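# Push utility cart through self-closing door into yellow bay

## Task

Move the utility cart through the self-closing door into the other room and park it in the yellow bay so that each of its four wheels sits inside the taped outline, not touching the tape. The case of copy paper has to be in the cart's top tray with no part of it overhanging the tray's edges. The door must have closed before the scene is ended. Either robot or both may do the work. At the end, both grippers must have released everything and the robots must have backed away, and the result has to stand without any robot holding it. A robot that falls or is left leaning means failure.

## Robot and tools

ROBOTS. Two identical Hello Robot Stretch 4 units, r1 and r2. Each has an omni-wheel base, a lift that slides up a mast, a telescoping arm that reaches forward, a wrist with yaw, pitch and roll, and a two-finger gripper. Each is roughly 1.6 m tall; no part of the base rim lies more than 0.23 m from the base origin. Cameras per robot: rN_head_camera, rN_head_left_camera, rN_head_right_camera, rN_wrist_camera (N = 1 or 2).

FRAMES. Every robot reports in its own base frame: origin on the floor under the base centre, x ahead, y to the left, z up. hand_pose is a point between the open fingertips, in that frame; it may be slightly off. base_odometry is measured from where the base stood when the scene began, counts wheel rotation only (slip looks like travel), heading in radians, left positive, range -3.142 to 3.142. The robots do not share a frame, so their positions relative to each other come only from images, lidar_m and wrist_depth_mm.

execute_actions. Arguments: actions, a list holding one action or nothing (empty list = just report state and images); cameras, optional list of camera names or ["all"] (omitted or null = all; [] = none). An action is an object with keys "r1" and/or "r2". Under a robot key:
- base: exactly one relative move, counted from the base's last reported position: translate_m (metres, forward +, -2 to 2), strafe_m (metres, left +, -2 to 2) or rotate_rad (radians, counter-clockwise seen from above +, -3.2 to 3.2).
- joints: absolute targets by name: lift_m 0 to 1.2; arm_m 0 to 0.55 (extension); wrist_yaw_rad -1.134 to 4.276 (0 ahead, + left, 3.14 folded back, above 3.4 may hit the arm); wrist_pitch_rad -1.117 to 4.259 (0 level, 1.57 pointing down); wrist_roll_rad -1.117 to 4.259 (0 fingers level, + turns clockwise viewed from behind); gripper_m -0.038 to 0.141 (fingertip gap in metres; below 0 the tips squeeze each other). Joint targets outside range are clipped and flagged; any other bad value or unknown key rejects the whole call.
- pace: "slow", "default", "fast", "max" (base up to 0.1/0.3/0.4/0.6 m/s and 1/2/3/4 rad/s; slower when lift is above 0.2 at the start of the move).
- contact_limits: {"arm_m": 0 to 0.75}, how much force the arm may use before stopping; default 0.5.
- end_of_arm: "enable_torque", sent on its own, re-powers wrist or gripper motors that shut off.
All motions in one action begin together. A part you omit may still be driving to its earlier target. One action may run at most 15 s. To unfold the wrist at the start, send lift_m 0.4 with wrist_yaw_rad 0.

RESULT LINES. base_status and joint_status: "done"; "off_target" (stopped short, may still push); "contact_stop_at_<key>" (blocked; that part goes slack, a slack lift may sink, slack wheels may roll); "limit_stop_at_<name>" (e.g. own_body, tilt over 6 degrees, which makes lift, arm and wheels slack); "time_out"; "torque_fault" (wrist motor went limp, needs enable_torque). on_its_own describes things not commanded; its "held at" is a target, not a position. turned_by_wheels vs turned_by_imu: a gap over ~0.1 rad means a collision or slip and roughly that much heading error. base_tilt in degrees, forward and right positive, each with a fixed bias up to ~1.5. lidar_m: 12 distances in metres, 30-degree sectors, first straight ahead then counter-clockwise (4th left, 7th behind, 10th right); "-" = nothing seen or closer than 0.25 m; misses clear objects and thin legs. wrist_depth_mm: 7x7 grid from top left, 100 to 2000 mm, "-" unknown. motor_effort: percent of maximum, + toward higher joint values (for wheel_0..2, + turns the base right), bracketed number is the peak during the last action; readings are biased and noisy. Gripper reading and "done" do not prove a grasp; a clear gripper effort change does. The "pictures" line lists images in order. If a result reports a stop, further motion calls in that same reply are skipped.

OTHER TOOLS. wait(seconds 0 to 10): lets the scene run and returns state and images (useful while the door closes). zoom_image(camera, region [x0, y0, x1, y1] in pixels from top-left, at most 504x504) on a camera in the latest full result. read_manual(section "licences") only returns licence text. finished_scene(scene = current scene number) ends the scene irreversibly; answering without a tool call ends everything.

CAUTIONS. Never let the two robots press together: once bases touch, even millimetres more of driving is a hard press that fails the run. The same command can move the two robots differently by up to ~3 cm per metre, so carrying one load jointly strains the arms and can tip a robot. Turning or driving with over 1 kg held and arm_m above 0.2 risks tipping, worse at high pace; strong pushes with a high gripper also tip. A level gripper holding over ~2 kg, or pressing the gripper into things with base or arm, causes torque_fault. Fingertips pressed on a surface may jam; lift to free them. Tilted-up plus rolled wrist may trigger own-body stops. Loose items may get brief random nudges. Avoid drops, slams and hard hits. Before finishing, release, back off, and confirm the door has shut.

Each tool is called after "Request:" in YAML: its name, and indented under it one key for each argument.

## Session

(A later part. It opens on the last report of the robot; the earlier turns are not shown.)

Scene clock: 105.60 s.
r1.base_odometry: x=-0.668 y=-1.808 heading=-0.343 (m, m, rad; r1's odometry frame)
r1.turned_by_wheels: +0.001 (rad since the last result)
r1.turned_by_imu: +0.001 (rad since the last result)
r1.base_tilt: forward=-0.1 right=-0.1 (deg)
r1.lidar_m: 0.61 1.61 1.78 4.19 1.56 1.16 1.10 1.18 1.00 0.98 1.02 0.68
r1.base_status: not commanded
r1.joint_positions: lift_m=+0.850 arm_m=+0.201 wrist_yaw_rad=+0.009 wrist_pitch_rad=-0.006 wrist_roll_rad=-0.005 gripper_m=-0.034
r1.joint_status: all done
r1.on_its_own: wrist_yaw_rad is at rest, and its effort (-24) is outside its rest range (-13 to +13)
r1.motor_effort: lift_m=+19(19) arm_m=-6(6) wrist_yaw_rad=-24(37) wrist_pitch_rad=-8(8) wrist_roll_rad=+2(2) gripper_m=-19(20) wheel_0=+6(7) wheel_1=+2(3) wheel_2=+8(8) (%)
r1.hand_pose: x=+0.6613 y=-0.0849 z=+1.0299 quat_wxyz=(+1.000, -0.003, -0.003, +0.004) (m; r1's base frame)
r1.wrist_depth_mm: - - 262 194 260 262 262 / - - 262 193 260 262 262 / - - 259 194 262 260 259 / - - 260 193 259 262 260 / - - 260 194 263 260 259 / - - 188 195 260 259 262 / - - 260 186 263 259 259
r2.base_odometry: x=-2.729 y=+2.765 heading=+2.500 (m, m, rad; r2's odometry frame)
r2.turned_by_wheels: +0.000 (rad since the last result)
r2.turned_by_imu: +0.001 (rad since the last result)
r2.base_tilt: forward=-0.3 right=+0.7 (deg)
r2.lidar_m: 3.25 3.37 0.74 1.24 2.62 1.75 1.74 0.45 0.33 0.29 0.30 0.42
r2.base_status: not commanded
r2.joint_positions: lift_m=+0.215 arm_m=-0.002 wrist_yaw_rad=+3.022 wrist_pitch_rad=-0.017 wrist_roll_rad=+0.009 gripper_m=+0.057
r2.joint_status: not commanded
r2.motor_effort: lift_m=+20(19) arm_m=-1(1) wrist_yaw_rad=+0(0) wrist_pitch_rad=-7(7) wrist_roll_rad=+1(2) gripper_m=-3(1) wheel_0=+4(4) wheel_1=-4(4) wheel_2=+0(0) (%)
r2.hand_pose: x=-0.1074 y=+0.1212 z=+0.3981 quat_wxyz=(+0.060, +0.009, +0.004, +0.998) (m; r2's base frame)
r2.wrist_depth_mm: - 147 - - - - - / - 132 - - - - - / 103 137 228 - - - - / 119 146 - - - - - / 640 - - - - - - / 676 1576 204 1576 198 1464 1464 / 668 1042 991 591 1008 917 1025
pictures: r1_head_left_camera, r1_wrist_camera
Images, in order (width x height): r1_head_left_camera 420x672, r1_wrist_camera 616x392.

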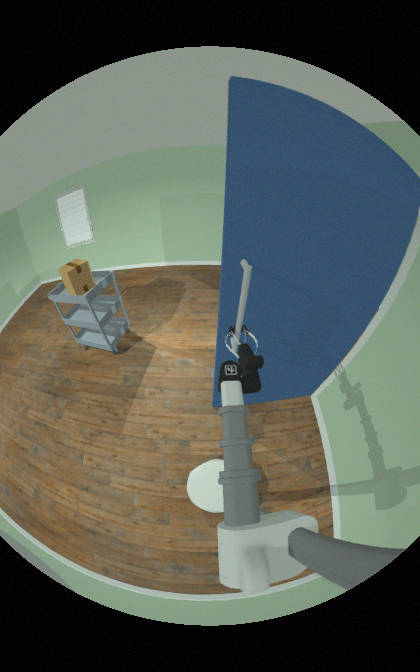

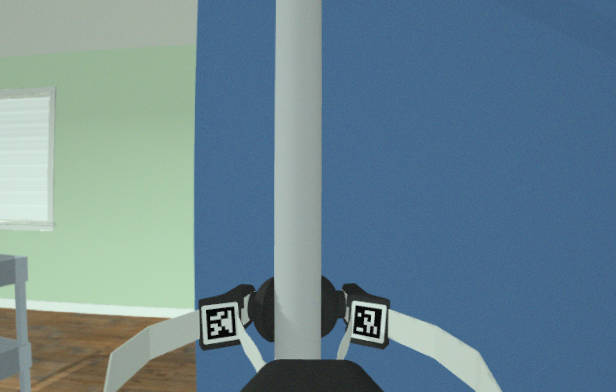

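Request:
execute_actions:
  actions:
    - {"r2":{"base":{"strafe_m":1.08},"pace":"max"}}
  cameras: []

Request:
execute_actions:
  actions:
    - {"r2":{"base":{"translate_m":-2},"pace":"max"}}
  cameras: []

Request:
execute_actions:
  actions:
    - {"r2":{"base":{"translate_m":-1.2},"pace":"max"}}
  cameras: []

Request:
execute_actions:
  actions:
    - {"r2":{"base":{"strafe_m":-0.65},"joints":{"lift_m":0.75,"wrist_yaw_rad":0,"wrist_roll_rad":1.57,"gripper_m":0.12},"pace":"fast"}}
  cameras: ["r2_head_camera","r2_wrist_camera"]

Scene clock: 109.00 s.
r1.base_odometry: x=-0.668 y=-1.808 heading=-0.343 (m, m, rad; r1's odometry frame)
r1.turned_by_wheels: +0.000 (rad since the last result)
r1.turned_by_imu: +0.000 (rad since the last result)
r1.base_tilt: forward=+0.1 right=-0.1 (deg)
r1.lidar_m: 0.61 1.59 1.77 4.22 1.54 1.16 1.11 1.17 1.02 0.96 1.01 0.68
r1.base_status: not commanded
r1.joint_positions: lift_m=+0.850 arm_m=+0.201 wrist_yaw_rad=+0.009 wrist_pitch_rad=-0.006 wrist_roll_rad=-0.005 gripper_m=-0.034
r1.joint_status: not commanded
r1.on_its_own: wrist_yaw_rad is at rest, and its effort (-24) is outside its rest range (-13 to +13)
r1.motor_effort: lift_m=+19(19) arm_m=-7(6) wrist_yaw_rad=-24(24) wrist_pitch_rad=-8(8) wrist_roll_rad=+2(2) gripper_m=-19(18) wheel_0=+6(6) wheel_1=+3(3) wheel_2=+7(7) (%)
r1.hand_pose: x=+0.6613 y=-0.0849 z=+1.0299 quat_wxyz=(+1.000, -0.003, -0.003, +0.004) (m; r1's base frame)
r1.wrist_depth_mm: - - 260 193 262 260 259 / - - 259 193 260 260 260 / - - 259 194 260 260 260 / - - 260 193 259 258 260 / - - 262 195 260 260 260 / - - 188 195 260 260 260 / - - 262 186 260 260 260
r2.base_odometry: x=-3.375 y=+1.899 heading=+2.500 (m, m, rad; r2's odometry frame)
r2.turned_by_wheels: +0.000 (rad since the last result)
r2.turned_by_imu: +0.001 (rad since the last result)
r2.base_tilt: forward=-0.3 right=+0.8 (deg)
r2.lidar_m: 0.29 0.32 0.44 1.26 1.52 2.07 1.88 1.76 1.47 1.36 0.44 0.31
r2.base_status: done
r2.joint_positions: lift_m=+0.215 arm_m=-0.002 wrist_yaw_rad=+3.022 wrist_pitch_rad=-0.017 wrist_roll_rad=+0.009 gripper_m=+0.057
r2.joint_status: not commanded
r2.motor_effort: lift_m=+20(19) arm_m=-1(0) wrist_yaw_rad=+0(0) wrist_pitch_rad=-7(7) wrist_roll_rad=+0(1) gripper_m=-4(2) wheel_0=-1(16) wheel_1=-1(16) wheel_2=+0(1) (%)
r2.hand_pose: x=-0.1074 y=+0.1212 z=+0.3981 quat_wxyz=(+0.060, +0.009, +0.004, +0.998) (m; r2's base frame)
r2.wrist_depth_mm: - 147 - - - - 1921 / - 132 - - - - 1808 / 103 137 227 - - - 1808 / 119 146 - - - - 1863 / - 1863 - - - - 1808 / 1537 1576 204 1618 198 1499 1464 / 1060 1025 976 597 1008 917 1008
pictures: none
No camera images: the call's "cameras" was empty. Leave "cameras" out to get every camera's image.

Scene clock: 113.83 s.
r1.base_odometry: x=-0.668 y=-1.808 heading=-0.343 (m, m, rad; r1's odometry frame)
r1.turned_by_wheels: +0.000 (rad since the last result)
r1.turned_by_imu: +0.000 (rad since the last result)
r1.base_tilt: forward=+0.0 right=+0.0 (deg)
r1.lidar_m: 0.58 1.61 1.76 4.21 1.56 1.15 1.10 1.16 1.03 0.96 0.99 0.71
r1.base_status: not commanded
r1.joint_positions: lift_m=+0.850 arm_m=+0.201 wrist_yaw_rad=+0.009 wrist_pitch_rad=-0.006 wrist_roll_rad=-0.005 gripper_m=-0.034
r1.joint_status: not commanded
r1.on_its_own: wrist_yaw_rad is at rest, and its effort (-25) is outside its rest range (-13 to +13)
r1.motor_effort: lift_m=+19(19) arm_m=-7(6) wrist_yaw_rad=-25(24) wrist_pitch_rad=-8(8) wrist_roll_rad=+2(2) gripper_m=-19(18) wheel_0=+6(6) wheel_1=+3(3) wheel_2=+8(8) (%)
r1.hand_pose: x=+0.6613 y=-0.0849 z=+1.0299 quat_wxyz=(+1.000, -0.003, -0.003, +0.004) (m; r1's base frame)
r1.wrist_depth_mm: - - 262 194 259 259 259 / - - 262 194 260 260 260 / - - 260 193 260 262 259 / - - 262 194 262 262 260 / - - 260 195 259 260 259 / - - 189 195 262 260 260 / 1863 976 262 186 260 260 260
r2.base_odometry: x=-1.773 y=+0.702 heading=+2.500 (m, m, rad; r2's odometry frame)
r2.turned_by_wheels: +0.000 (rad since the last result)
r2.turned_by_imu: +0.004 (rad since the last result)
r2.base_tilt: forward=-0.3 right=+0.6 (deg)
r2.lidar_m: 2.30 2.08 1.52 1.43 1.50 2.03 3.58 3.64 0.42 0.43 0.47 2.00
r2.base_status: done
r2.joint_positions: lift_m=+0.215 arm_m=-0.002 wrist_yaw_rad=+3.022 wrist_pitch_rad=-0.017 wrist_roll_rad=+0.009 gripper_m=+0.057
r2.joint_status: not commanded
r2.motor_effort: lift_m=+20(20) arm_m=-1(1) wrist_yaw_rad=+0(0) wrist_pitch_rad=-6(8) wrist_roll_rad=+0(0) gripper_m=-3(1) wheel_0=-2(11) wheel_1=-2(12) wheel_2=-1(18) (%)
r2.hand_pose: x=-0.1074 y=+0.1212 z=+0.3981 quat_wxyz=(+0.060, +0.009, +0.004, +0.998) (m; r2's base frame)
r2.wrist_depth_mm: - 147 - - - - 1863 / - 132 - - - - 1808 / 103 137 228 - - - 1808 / 119 146 - - - - 1808 / - - - - - - 1863 / 1537 1537 204 1576 198 1537 1430 / 1060 1042 991 597 1008 917 1025
pictures: none
No camera images: the call's "cameras" was empty. Leave "cameras" out to get every camera's image.

Scene clock: 117.33 s.
r1.base_odometry: x=-0.668 y=-1.808 heading=-0.343 (m, m, rad; r1's odometry frame)
r1.turned_by_wheels: +0.000 (rad since the last result)
r1.turned_by_imu: +0.000 (rad since the last result)
r1.base_tilt: forward=+0.0 right=-0.1 (deg)
r1.lidar_m: 0.59 1.60 1.77 4.21 1.57 1.16 1.10 1.16 1.00 0.95 1.00 0.68
r1.base_status: not commanded
r1.joint_positions: lift_m=+0.850 arm_m=+0.201 wrist_yaw_rad=+0.009 wrist_pitch_rad=-0.006 wrist_roll_rad=-0.005 gripper_m=-0.034
r1.joint_status: not commanded
r1.on_its_own: wrist_yaw_rad is at rest, and its effort (-24) is outside its rest range (-13 to +13)
r1.motor_effort: lift_m=+19(19) arm_m=-6(7) wrist_yaw_rad=-24(24) wrist_pitch_rad=-8(8) wrist_roll_rad=+2(2) gripper_m=-18(19) wheel_0=+6(7) wheel_1=+2(3) wheel_2=+7(7) (%)
r1.hand_pose: x=+0.6613 y=-0.0849 z=+1.0299 quat_wxyz=(+1.000, -0.003, -0.003, +0.004) (m; r1's base frame)
r1.wrist_depth_mm: - - 260 195 259 260 259 / - - 260 193 260 260 259 / - - 260 194 260 259 259 / - - 262 195 262 260 260 / - - 263 195 260 260 260 / - - 187 195 259 259 260 / - - 260 186 262 259 260
r2.base_odometry: x=-0.812 y=-0.016 heading=+2.499 (m, m, rad; r2's odometry frame)
r2.turned_by_wheels: +0.000 (rad since the last result)
r2.turned_by_imu: +0.002 (rad since the last result)
r2.base_tilt: forward=-0.5 right=+0.7 (deg)
r2.lidar_m: 3.51 2.08 1.50 1.39 1.46 2.09 2.29 2.38 3.28 3.29 1.10 0.89
r2.base_status: done
r2.joint_positions: lift_m=+0.215 arm_m=-0.002 wrist_yaw_rad=+3.022 wrist_pitch_rad=-0.017 wrist_roll_rad=+0.009 gripper_m=+0.057
r2.joint_status: not commanded
r2.motor_effort: lift_m=+20(20) arm_m=-1(1) wrist_yaw_rad=+0(0) wrist_pitch_rad=-7(7) wrist_roll_rad=+2(0) gripper_m=-1(1) wheel_0=-3(11) wheel_1=-1(12) wheel_2=-1(18) (%)
r2.hand_pose: x=-0.1074 y=+0.1212 z=+0.3981 quat_wxyz=(+0.060, +0.009, +0.004, +0.998) (m; r2's base frame)
r2.wrist_depth_mm: - 147 - - - - 1863 / - 132 - - - - 1808 / 103 137 229 - - - 1808 / 119 146 - - - - 1808 / - - - - - - 1808 / 1537 1576 204 1576 198 1499 1464 / 1060 1042 991 591 1008 917 1008
pictures: none
No camera images: the call's "cameras" was empty. Leave "cameras" out to get every camera's image.

Scene clock: 120.10 s.
r1.base_odometry: x=-0.668 y=-1.808 heading=-0.343 (m, m, rad; r1's odometry frame)
r1.turned_by_wheels: +0.000 (rad since the last result)
r1.turned_by_imu: +0.000 (rad since the last result)
r1.base_tilt: forward=-0.1 right=+0.0 (deg)
r1.lidar_m: 0.61 1.62 1.78 4.22 1.58 1.12 1.11 1.16 1.02 0.96 0.99 0.70
r1.base_status: not commanded
r1.joint_positions: lift_m=+0.850 arm_m=+0.201 wrist_yaw_rad=+0.009 wrist_pitch_rad=-0.006 wrist_roll_rad=-0.005 gripper_m=-0.034
r1.joint_status: not commanded
r1.on_its_own: wrist_yaw_rad is at rest, and its effort (-24) is outside its rest range (-13 to +13)
r1.motor_effort: lift_m=+19(19) arm_m=-7(7) wrist_yaw_rad=-24(24) wrist_pitch_rad=-8(8) wrist_roll_rad=+1(2) gripper_m=-19(18) wheel_0=+6(7) wheel_1=+2(3) wheel_2=+8(8) (%)
r1.hand_pose: x=+0.6613 y=-0.0849 z=+1.0299 quat_wxyz=(+1.000, -0.003, -0.003, +0.004) (m; r1's base frame)
r1.wrist_depth_mm: - - 260 193 260 259 260 / - - 260 193 260 262 259 / - - 260 194 260 260 259 / - - 260 194 260 260 259 / - - 260 195 260 260 262 / - - 189 195 260 260 260 / - - 260 186 262 260 260
r2.base_odometry: x=-0.423 y=+0.504 heading=+2.500 (m, m, rad; r2's odometry frame)
r2.turned_by_wheels: +0.000 (rad since the last result)
r2.turned_by_imu: +0.002 (rad since the last result)
r2.base_tilt: forward=-0.4 right=+0.7 (deg)
r2.lidar_m: 0.76 0.87 2.18 2.04 2.15 2.39 2.29 2.40 2.78 2.64 2.76 2.63
r2.base_status: done
r2.joint_positions: lift_m=+0.750 arm_m=-0.002 wrist_yaw_rad=+0.000 wrist_pitch_rad=-0.017 wrist_roll_rad=+1.570 gripper_m=+0.120
r2.joint_status: all done
r2.motor_effort: lift_m=+22(24) arm_m=-1(1) wrist_yaw_rad=+0(6) wrist_pitch_rad=-6(7) wrist_roll_rad=+2(8) gripper_m=+0(4) wheel_0=+2(13) wheel_1=+2(14) wheel_2=+0(0) (%)
r2.hand_pose: x=+0.4571 y=-0.0874 z=+0.9330 quat_wxyz=(+0.708, +0.707, -0.006, +0.006) (m; r2's base frame)
r2.wrist_depth_mm: - - - - - - 1464 / - - - - - - 1397 / - - - - - 1808 1308 / - - - 866 585 976 699 / - - - 750 609 1042 668 / - - 206 809 621 211 627 / - - - 143 647 - 640
pictures: r2_head_camera, r2_wrist_camera
Images, in order (width x height): r2_head_camera 420x560, r2_wrist_camera 616x392.

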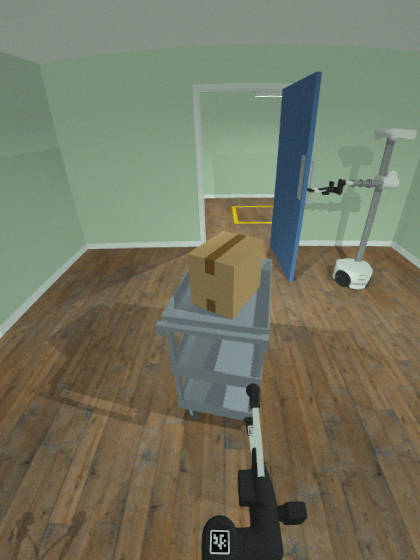

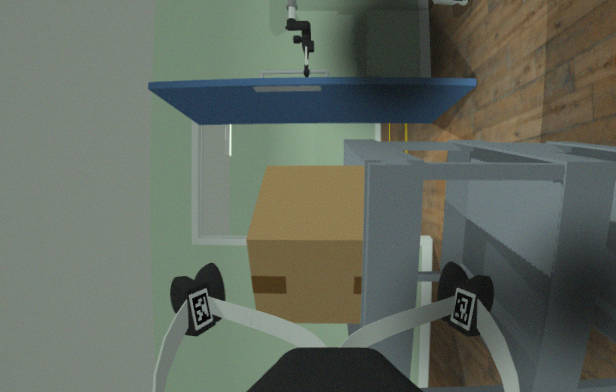

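Request:
execute_actions:
  actions:
    - {"r2":{"base":{"strafe_m":0.1},"joints":{"lift_m":0.63,"arm_m":0.15}}}
  cameras: ["r2_head_camera","r2_wrist_camera"]

Request:
zoom_image:
  camera: "r2_head_camera"
  region: [130, 200, 330, 400]

Scene clock: 121.83 s.
r1.base_odometry: x=-0.668 y=-1.808 heading=-0.343 (m, m, rad; r1's odometry frame)
r1.turned_by_wheels: +0.000 (rad since the last result)
r1.turned_by_imu: +0.000 (rad since the last result)
r1.base_tilt: forward=-0.1 right=-0.1 (deg)
r1.lidar_m: 0.60 1.62 1.80 4.20 1.57 1.16 1.09 1.17 1.02 0.97 1.00 0.70
r1.base_status: not commanded
r1.joint_positions: lift_m=+0.850 arm_m=+0.201 wrist_yaw_rad=+0.009 wrist_pitch_rad=-0.006 wrist_roll_rad=-0.005 gripper_m=-0.034
r1.joint_status: not commanded
r1.on_its_own: wrist_yaw_rad is at rest, and its effort (-24) is outside its rest range (-13 to +13)
r1.motor_effort: lift_m=+19(19) arm_m=-7(6) wrist_yaw_rad=-24(24) wrist_pitch_rad=-8(8) wrist_roll_rad=+2(2) gripper_m=-19(20) wheel_0=+6(6) wheel_1=+3(3) wheel_2=+8(8) (%)
r1.hand_pose: x=+0.6613 y=-0.0849 z=+1.0299 quat_wxyz=(+1.000, -0.003, -0.003, +0.004) (m; r1's base frame)
r1.wrist_depth_mm: - - 260 194 260 259 260 / - - 260 194 260 260 259 / - - 259 194 260 262 259 / - - 262 193 262 260 262 / - - 260 195 260 260 262 / - - 188 195 260 260 259 / - - 262 185 262 260 259
r2.base_odometry: x=-0.483 y=+0.424 heading=+2.500 (m, m, rad; r2's odometry frame)
r2.turned_by_wheels: +0.000 (rad since the last result)
r2.turned_by_imu: +0.001 (rad since the last result)
r2.base_tilt: forward=-0.4 right=+0.7 (deg)
r2.lidar_m: 0.78 2.84 2.09 1.96 2.05 2.37 2.30 2.40 2.86 2.74 2.83 0.78
r2.base_status: done
r2.joint_positions: lift_m=+0.630 arm_m=+0.149 wrist_yaw_rad=+0.000 wrist_pitch_rad=-0.017 wrist_roll_rad=+1.570 gripper_m=+0.120
r2.joint_status: all done
r2.motor_effort: lift_m=+17(20) arm_m=+5(6) wrist_yaw_rad=+0(2) wrist_pitch_rad=-6(6) wrist_roll_rad=+2(1) gripper_m=-5(1) wheel_0=-3(12) wheel_1=+2(11) wheel_2=+0(0) (%)
r2.hand_pose: x=+0.6085 y=-0.0874 z=+0.8134 quat_wxyz=(+0.708, +0.707, -0.006, +0.006) (m; r2's base frame)
r2.wrist_depth_mm: - - - - - 1808 1281 / - - - 433 1008 661 430 / - - 732 449 - 768 439 / - - 597 459 - 778 455 / - - 640 473 - 778 466 / - - 206 484 - 211 480 / - - - 143 - 535 492
pictures: r2_head_camera, r2_wrist_camera
Images, in order (width x height): r2_head_camera 420x560, r2_wrist_camera 616x392.

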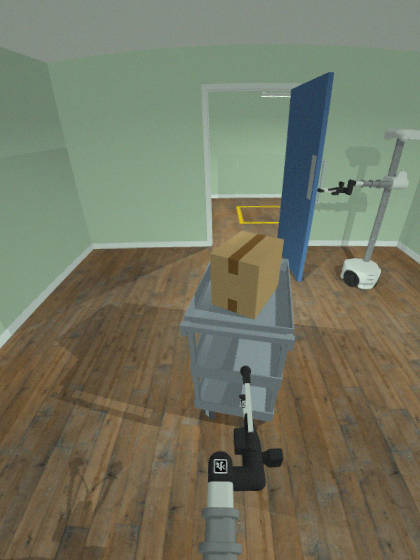

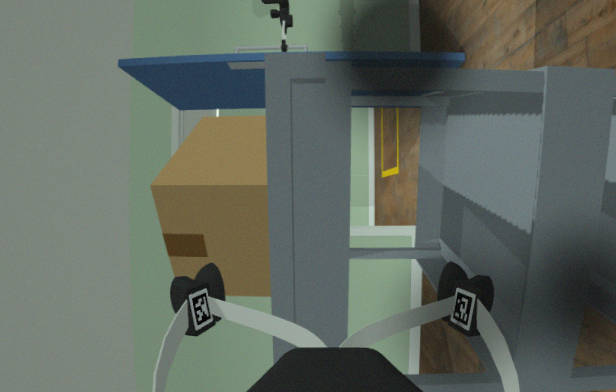

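Region (130, 200, 330, 400) of r2_head_camera's 420x560 image, scaled by 2.520, with more detail than that image has.

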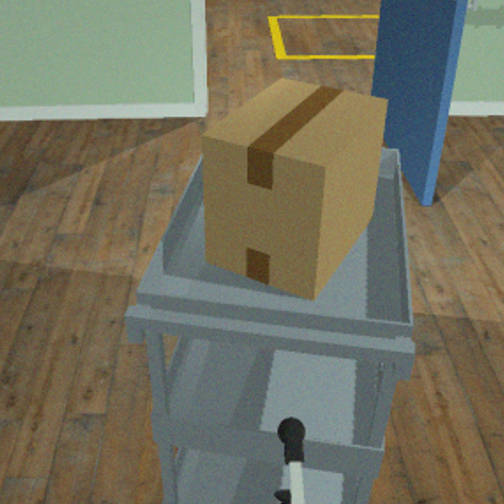

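Request:
execute_actions:
  actions:
    - {"r2":{"joints":{"lift_m":0.66,"gripper_m":0.08}}}
  cameras: []

Request:
execute_actions:
  actions:
    - {"r2":{"base":{"translate_m":0.18},"pace":"slow"}}
  cameras: ["r2_wrist_camera"]

Request:
execute_actions:
  actions:
    - {"r2":{"joints":{"gripper_m":-0.03}}}
  cameras: ["r2_wrist_camera"]

Request:
execute_actions:
  actions:
    - {"r2":{"base":{"translate_m":0.5},"pace":"slow"}}
  cameras: ["r2_head_camera"]

Scene clock: 123.40 s.
r1.base_odometry: x=-0.668 y=-1.808 heading=-0.343 (m, m, rad; r1's odometry frame)
r1.turned_by_wheels: +0.000 (rad since the last result)
r1.turned_by_imu: +0.000 (rad since the last result)
r1.base_tilt: forward=+0.0 right=-0.1 (deg)
r1.lidar_m: 0.59 1.61 1.78 4.20 1.53 1.15 1.10 1.16 1.02 0.96 0.99 0.69
r1.base_status: not commanded
r1.joint_positions: lift_m=+0.850 arm_m=+0.201 wrist_yaw_rad=+0.009 wrist_pitch_rad=-0.006 wrist_roll_rad=-0.005 gripper_m=-0.034
r1.joint_status: not commanded
r1.on_its_own: wrist_yaw_rad is at rest, and its effort (-25) is outside its rest range (-13 to +13)
r1.motor_effort: lift_m=+19(19) arm_m=-6(6) wrist_yaw_rad=-25(24) wrist_pitch_rad=-8(8) wrist_roll_rad=+2(2) gripper_m=-18(20) wheel_0=+7(6) wheel_1=+3(3) wheel_2=+8(7) (%)
r1.hand_pose: x=+0.6613 y=-0.0849 z=+1.0299 quat_wxyz=(+1.000, -0.003, -0.003, +0.004) (m; r1's base frame)
r1.wrist_depth_mm: - - 263 193 260 260 258 / - - 260 193 260 260 260 / - - 262 193 260 260 260 / - - 260 194 260 260 259 / - - 262 194 262 262 262 / - - 188 195 260 259 260 / - - 262 186 259 260 259
r2.base_odometry: x=-0.483 y=+0.424 heading=+2.500 (m, m, rad; r2's odometry frame)
r2.turned_by_wheels: +0.000 (rad since the last result)
r2.turned_by_imu: +0.001 (rad since the last result)
r2.base_tilt: forward=-0.4 right=+0.7 (deg)
r2.lidar_m: 0.77 2.83 2.10 1.96 2.05 2.39 2.31 2.39 2.87 2.74 2.86 0.79
r2.base_status: not commanded
r2.joint_positions: lift_m=+0.660 arm_m=+0.149 wrist_yaw_rad=+0.000 wrist_pitch_rad=-0.017 wrist_roll_rad=+1.570 gripper_m=+0.080
r2.joint_status: all done
r2.motor_effort: lift_m=+23(23) arm_m=+4(5) wrist_yaw_rad=+0(0) wrist_pitch_rad=-6(7) wrist_roll_rad=+1(3) gripper_m=-1(1) wheel_0=-3(3) wheel_1=+2(2) wheel_2=+1(0) (%)
r2.hand_pose: x=+0.6085 y=-0.0874 z=+0.8430 quat_wxyz=(+0.708, +0.707, -0.006, +0.006) (m; r2's base frame)
r2.wrist_depth_mm: - - - - - 1921 1308 / - - - 436 439 715 492 / - - 778 452 - 842 574 / - - 603 469 - 842 525 / - - 647 480 1078 842 477 / - - 202 492 214 699 484 / - - - 327 - 591 496
pictures: none
No camera images: the call's "cameras" was empty. Leave "cameras" out to get every camera's image.

Scene clock: 126.50 s.
r1.base_odometry: x=-0.668 y=-1.808 heading=-0.343 (m, m, rad; r1's odometry frame)
r1.turned_by_wheels: +0.000 (rad since the last result)
r1.turned_by_imu: +0.000 (rad since the last result)
r1.base_tilt: forward=+0.0 right=+0.0 (deg)
r1.lidar_m: 0.61 1.62 1.79 4.23 1.57 1.14 1.10 1.15 1.02 0.97 1.02 0.70
r1.base_status: not commanded
r1.joint_positions: lift_m=+0.850 arm_m=+0.201 wrist_yaw_rad=+0.009 wrist_pitch_rad=-0.006 wrist_roll_rad=-0.005 gripper_m=-0.034
r1.joint_status: not commanded
r1.on_its_own: wrist_yaw_rad is at rest, and its effort (-24) is outside its rest range (-13 to +13)
r1.motor_effort: lift_m=+19(19) arm_m=-7(7) wrist_yaw_rad=-24(24) wrist_pitch_rad=-8(8) wrist_roll_rad=+1(2) gripper_m=-19(19) wheel_0=+6(6) wheel_1=+3(3) wheel_2=+7(8) (%)
r1.hand_pose: x=+0.6613 y=-0.0849 z=+1.0299 quat_wxyz=(+1.000, -0.003, -0.003, +0.004) (m; r1's base frame)
r1.wrist_depth_mm: - - 260 194 260 260 259 / - - 262 194 259 259 260 / - - 262 195 260 259 259 / - - 259 195 260 260 260 / - - 260 195 260 260 260 / - - 189 195 260 260 259 / - - 260 186 262 260 260
r2.base_odometry: x=-0.627 y=+0.532 heading=+2.500 (m, m, rad; r2's odometry frame)
r2.turned_by_wheels: +0.000 (rad since the last result)
r2.turned_by_imu: +0.001 (rad since the last result)
r2.base_tilt: forward=-0.4 right=+0.6 (deg)
r2.lidar_m: 0.61 2.87 2.10 1.99 2.03 2.58 2.47 2.59 2.88 2.74 2.82 0.61
r2.base_status: done
r2.joint_positions: lift_m=+0.660 arm_m=+0.149 wrist_yaw_rad=+0.000 wrist_pitch_rad=-0.017 wrist_roll_rad=+1.570 gripper_m=+0.080
r2.joint_status: not commanded
r2.motor_effort: lift_m=+23(22) arm_m=+5(5) wrist_yaw_rad=+0(0) wrist_pitch_rad=-6(6) wrist_roll_rad=+3(2) gripper_m=-1(2) wheel_0=+6(7) wheel_1=+4(8) wheel_2=-5(8) (%)
r2.hand_pose: x=+0.6085 y=-0.0874 z=+0.8430 quat_wxyz=(+0.708, +0.707, -0.006, +0.006) (m; r2's base frame)
r2.wrist_depth_mm: - - - 259 262 904 469 / - - - 266 268 809 559 / - - 496 273 277 842 574 / - 418 415 281 285 854 574 / - 469 449 287 293 842 574 / - - 202 297 214 668 569 / - - - 198 - 1499 535
pictures: r2_wrist_camera
Images, in order (width x height): r2_wrist_camera 616x392.

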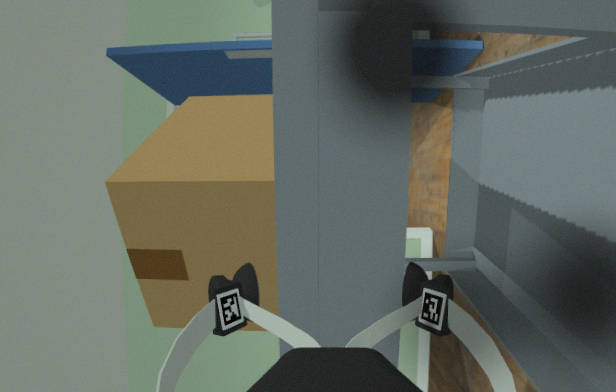

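Scene clock: 128.30 s.
r1.base_odometry: x=-0.668 y=-1.808 heading=-0.343 (m, m, rad; r1's odometry frame)
r1.turned_by_wheels: +0.000 (rad since the last result)
r1.turned_by_imu: +0.000 (rad since the last result)
r1.base_tilt: forward=+0.0 right=+0.0 (deg)
r1.lidar_m: 0.60 1.60 1.78 4.20 1.57 1.17 1.10 1.17 1.02 0.97 1.00 0.69
r1.base_status: not commanded
r1.joint_positions: lift_m=+0.850 arm_m=+0.201 wrist_yaw_rad=+0.009 wrist_pitch_rad=-0.006 wrist_roll_rad=-0.005 gripper_m=-0.034
r1.joint_status: not commanded
r1.on_its_own: wrist_yaw_rad is at rest, and its effort (-24) is outside its rest range (-13 to +13)
r1.motor_effort: lift_m=+19(19) arm_m=-7(7) wrist_yaw_rad=-24(24) wrist_pitch_rad=-7(9) wrist_roll_rad=+2(2) gripper_m=-18(18) wheel_0=+6(7) wheel_1=+3(3) wheel_2=+8(8) (%)
r1.hand_pose: x=+0.6613 y=-0.0849 z=+1.0299 quat_wxyz=(+1.000, -0.003, -0.003, +0.004) (m; r1's base frame)
r1.wrist_depth_mm: - - 260 194 260 260 260 / - - 262 194 260 260 259 / - - 262 194 259 260 259 / - - 260 193 259 259 259 / - - 260 195 260 259 262 / - - 188 195 259 259 260 / - - 260 186 260 259 259
r2.base_odometry: x=-0.627 y=+0.532 heading=+2.500 (m, m, rad; r2's odometry frame)
r2.turned_by_wheels: +0.000 (rad since the last result)
r2.turned_by_imu: +0.001 (rad since the last result)
r2.base_tilt: forward=-0.4 right=+0.5 (deg)
r2.lidar_m: 0.62 2.85 2.09 1.97 2.06 2.59 2.48 2.61 2.87 2.72 2.88 0.61
r2.base_status: not commanded
r2.joint_positions: lift_m=+0.660 arm_m=+0.150 wrist_yaw_rad=+0.006 wrist_pitch_rad=-0.031 wrist_roll_rad=+1.570 gripper_m=-0.029
r2.joint_status: all done
r2.on_its_own: wrist_yaw_rad is at rest, and its effort (-16) is outside its rest range (-13 to +13); wrist_pitch_rad is at rest, and its effort (+32) is outside its rest range (-23 to +23)
r2.motor_effort: lift_m=+18(22) arm_m=+1(5) wrist_yaw_rad=-16(16) wrist_pitch_rad=+32(38) wrist_roll_rad=+3(2) gripper_m=-27(26) wheel_0=+4(5) wheel_1=+3(4) wheel_2=+0(5) (%)
r2.hand_pose: x=+0.6097 y=-0.0858 z=+0.8473 quat_wxyz=(+0.707, +0.707, -0.009, +0.013) (m; r2's base frame)
r2.wrist_depth_mm: - - - 200 251 1863 1205 / - - - 206 258 820 597 / - - 480 212 266 831 609 / - 427 407 219 274 866 603 / - - 445 224 282 878 609 / - - 184 227 186 788 597 / - - - 150 300 148 549
pictures: r2_wrist_camera
Images, in order (width x height): r2_wrist_camera 616x392.

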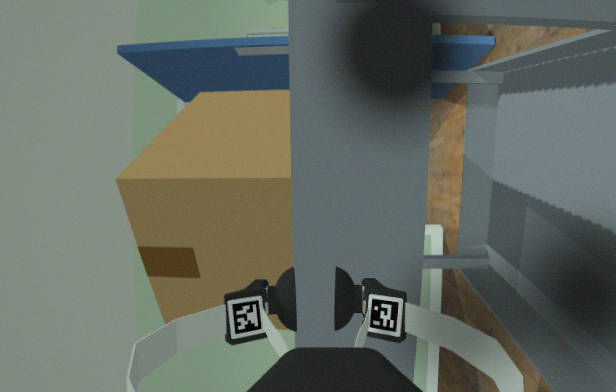

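Scene clock: 134.57 s.
r1.base_odometry: x=-0.668 y=-1.808 heading=-0.343 (m, m, rad; r1's odometry frame)
r1.turned_by_wheels: +0.000 (rad since the last result)
r1.turned_by_imu: +0.001 (rad since the last result)
r1.base_tilt: forward=+0.0 right=-0.1 (deg)
r1.lidar_m: 0.59 1.26 1.30 4.21 1.56 1.16 1.09 1.19 1.02 0.96 1.00 0.71
r1.base_status: not commanded
r1.joint_positions: lift_m=+0.850 arm_m=+0.201 wrist_yaw_rad=+0.009 wrist_pitch_rad=-0.006 wrist_roll_rad=-0.005 gripper_m=-0.034
r1.joint_status: not commanded
r1.on_its_own: wrist_yaw_rad is at rest, and its effort (-24) is outside its rest range (-13 to +13)
r1.motor_effort: lift_m=+19(19) arm_m=-7(6) wrist_yaw_rad=-24(24) wrist_pitch_rad=-8(8) wrist_roll_rad=+2(2) gripper_m=-20(18) wheel_0=+6(6) wheel_1=+2(2) wheel_2=+8(7) (%)
r1.hand_pose: x=+0.6613 y=-0.0849 z=+1.0299 quat_wxyz=(+1.000, -0.003, -0.003, +0.004) (m; r1's base frame)
r1.wrist_depth_mm: - - 262 193 260 260 260 / - - 260 194 260 259 260 / - - 262 195 259 260 260 / - - 262 195 259 262 260 / - - 260 193 262 260 258 / - - 187 195 260 262 260 / - - 260 185 260 260 260
r2.base_odometry: x=-1.027 y=+0.830 heading=+2.501 (m, m, rad; r2's odometry frame)
r2.turned_by_wheels: +0.001 (rad since the last result)
r2.turned_by_imu: +0.006 (rad since the last result)
r2.base_tilt: forward=-0.4 right=+0.6 (deg)
r2.lidar_m: 0.59 2.84 2.08 1.97 2.08 2.84 3.00 3.09 2.88 2.73 2.31 0.48
r2.base_status: done
r2.joint_positions: lift_m=+0.660 arm_m=+0.150 wrist_yaw_rad=+0.006 wrist_pitch_rad=-0.030 wrist_roll_rad=+1.569 gripper_m=-0.029
r2.joint_status: not commanded
r2.on_its_own: wrist_yaw_rad is at rest, and its effort (-15) is outside its rest range (-13 to +13); wrist_pitch_rad is at rest, and its effort (+30) is outside its rest range (-23 to +23)
r2.motor_effort: lift_m=+18(18) arm_m=+1(1) wrist_yaw_rad=-15(24) wrist_pitch_rad=+30(33) wrist_roll_rad=+5(4) gripper_m=-22(27) wheel_0=+9(14) wheel_1=+6(9) wheel_2=-2(16) (%)
r2.hand_pose: x=+0.6096 y=-0.0858 z=+0.8471 quat_wxyz=(+0.708, +0.707, -0.009, +0.013) (m; r2's base frame)
r2.wrist_depth_mm: 1921 320 314 - 154 158 609 / 1983 322 324 108 175 699 603 / - 459 430 123 203 1756 597 / - - - 146 241 - 554 / - - - 188 310 - 517 / - - 183 220 186 1576 469 / - - - 144 - 151 1397
pictures: r2_head_camera
Images, in order (width x height): r2_head_camera 420x560.

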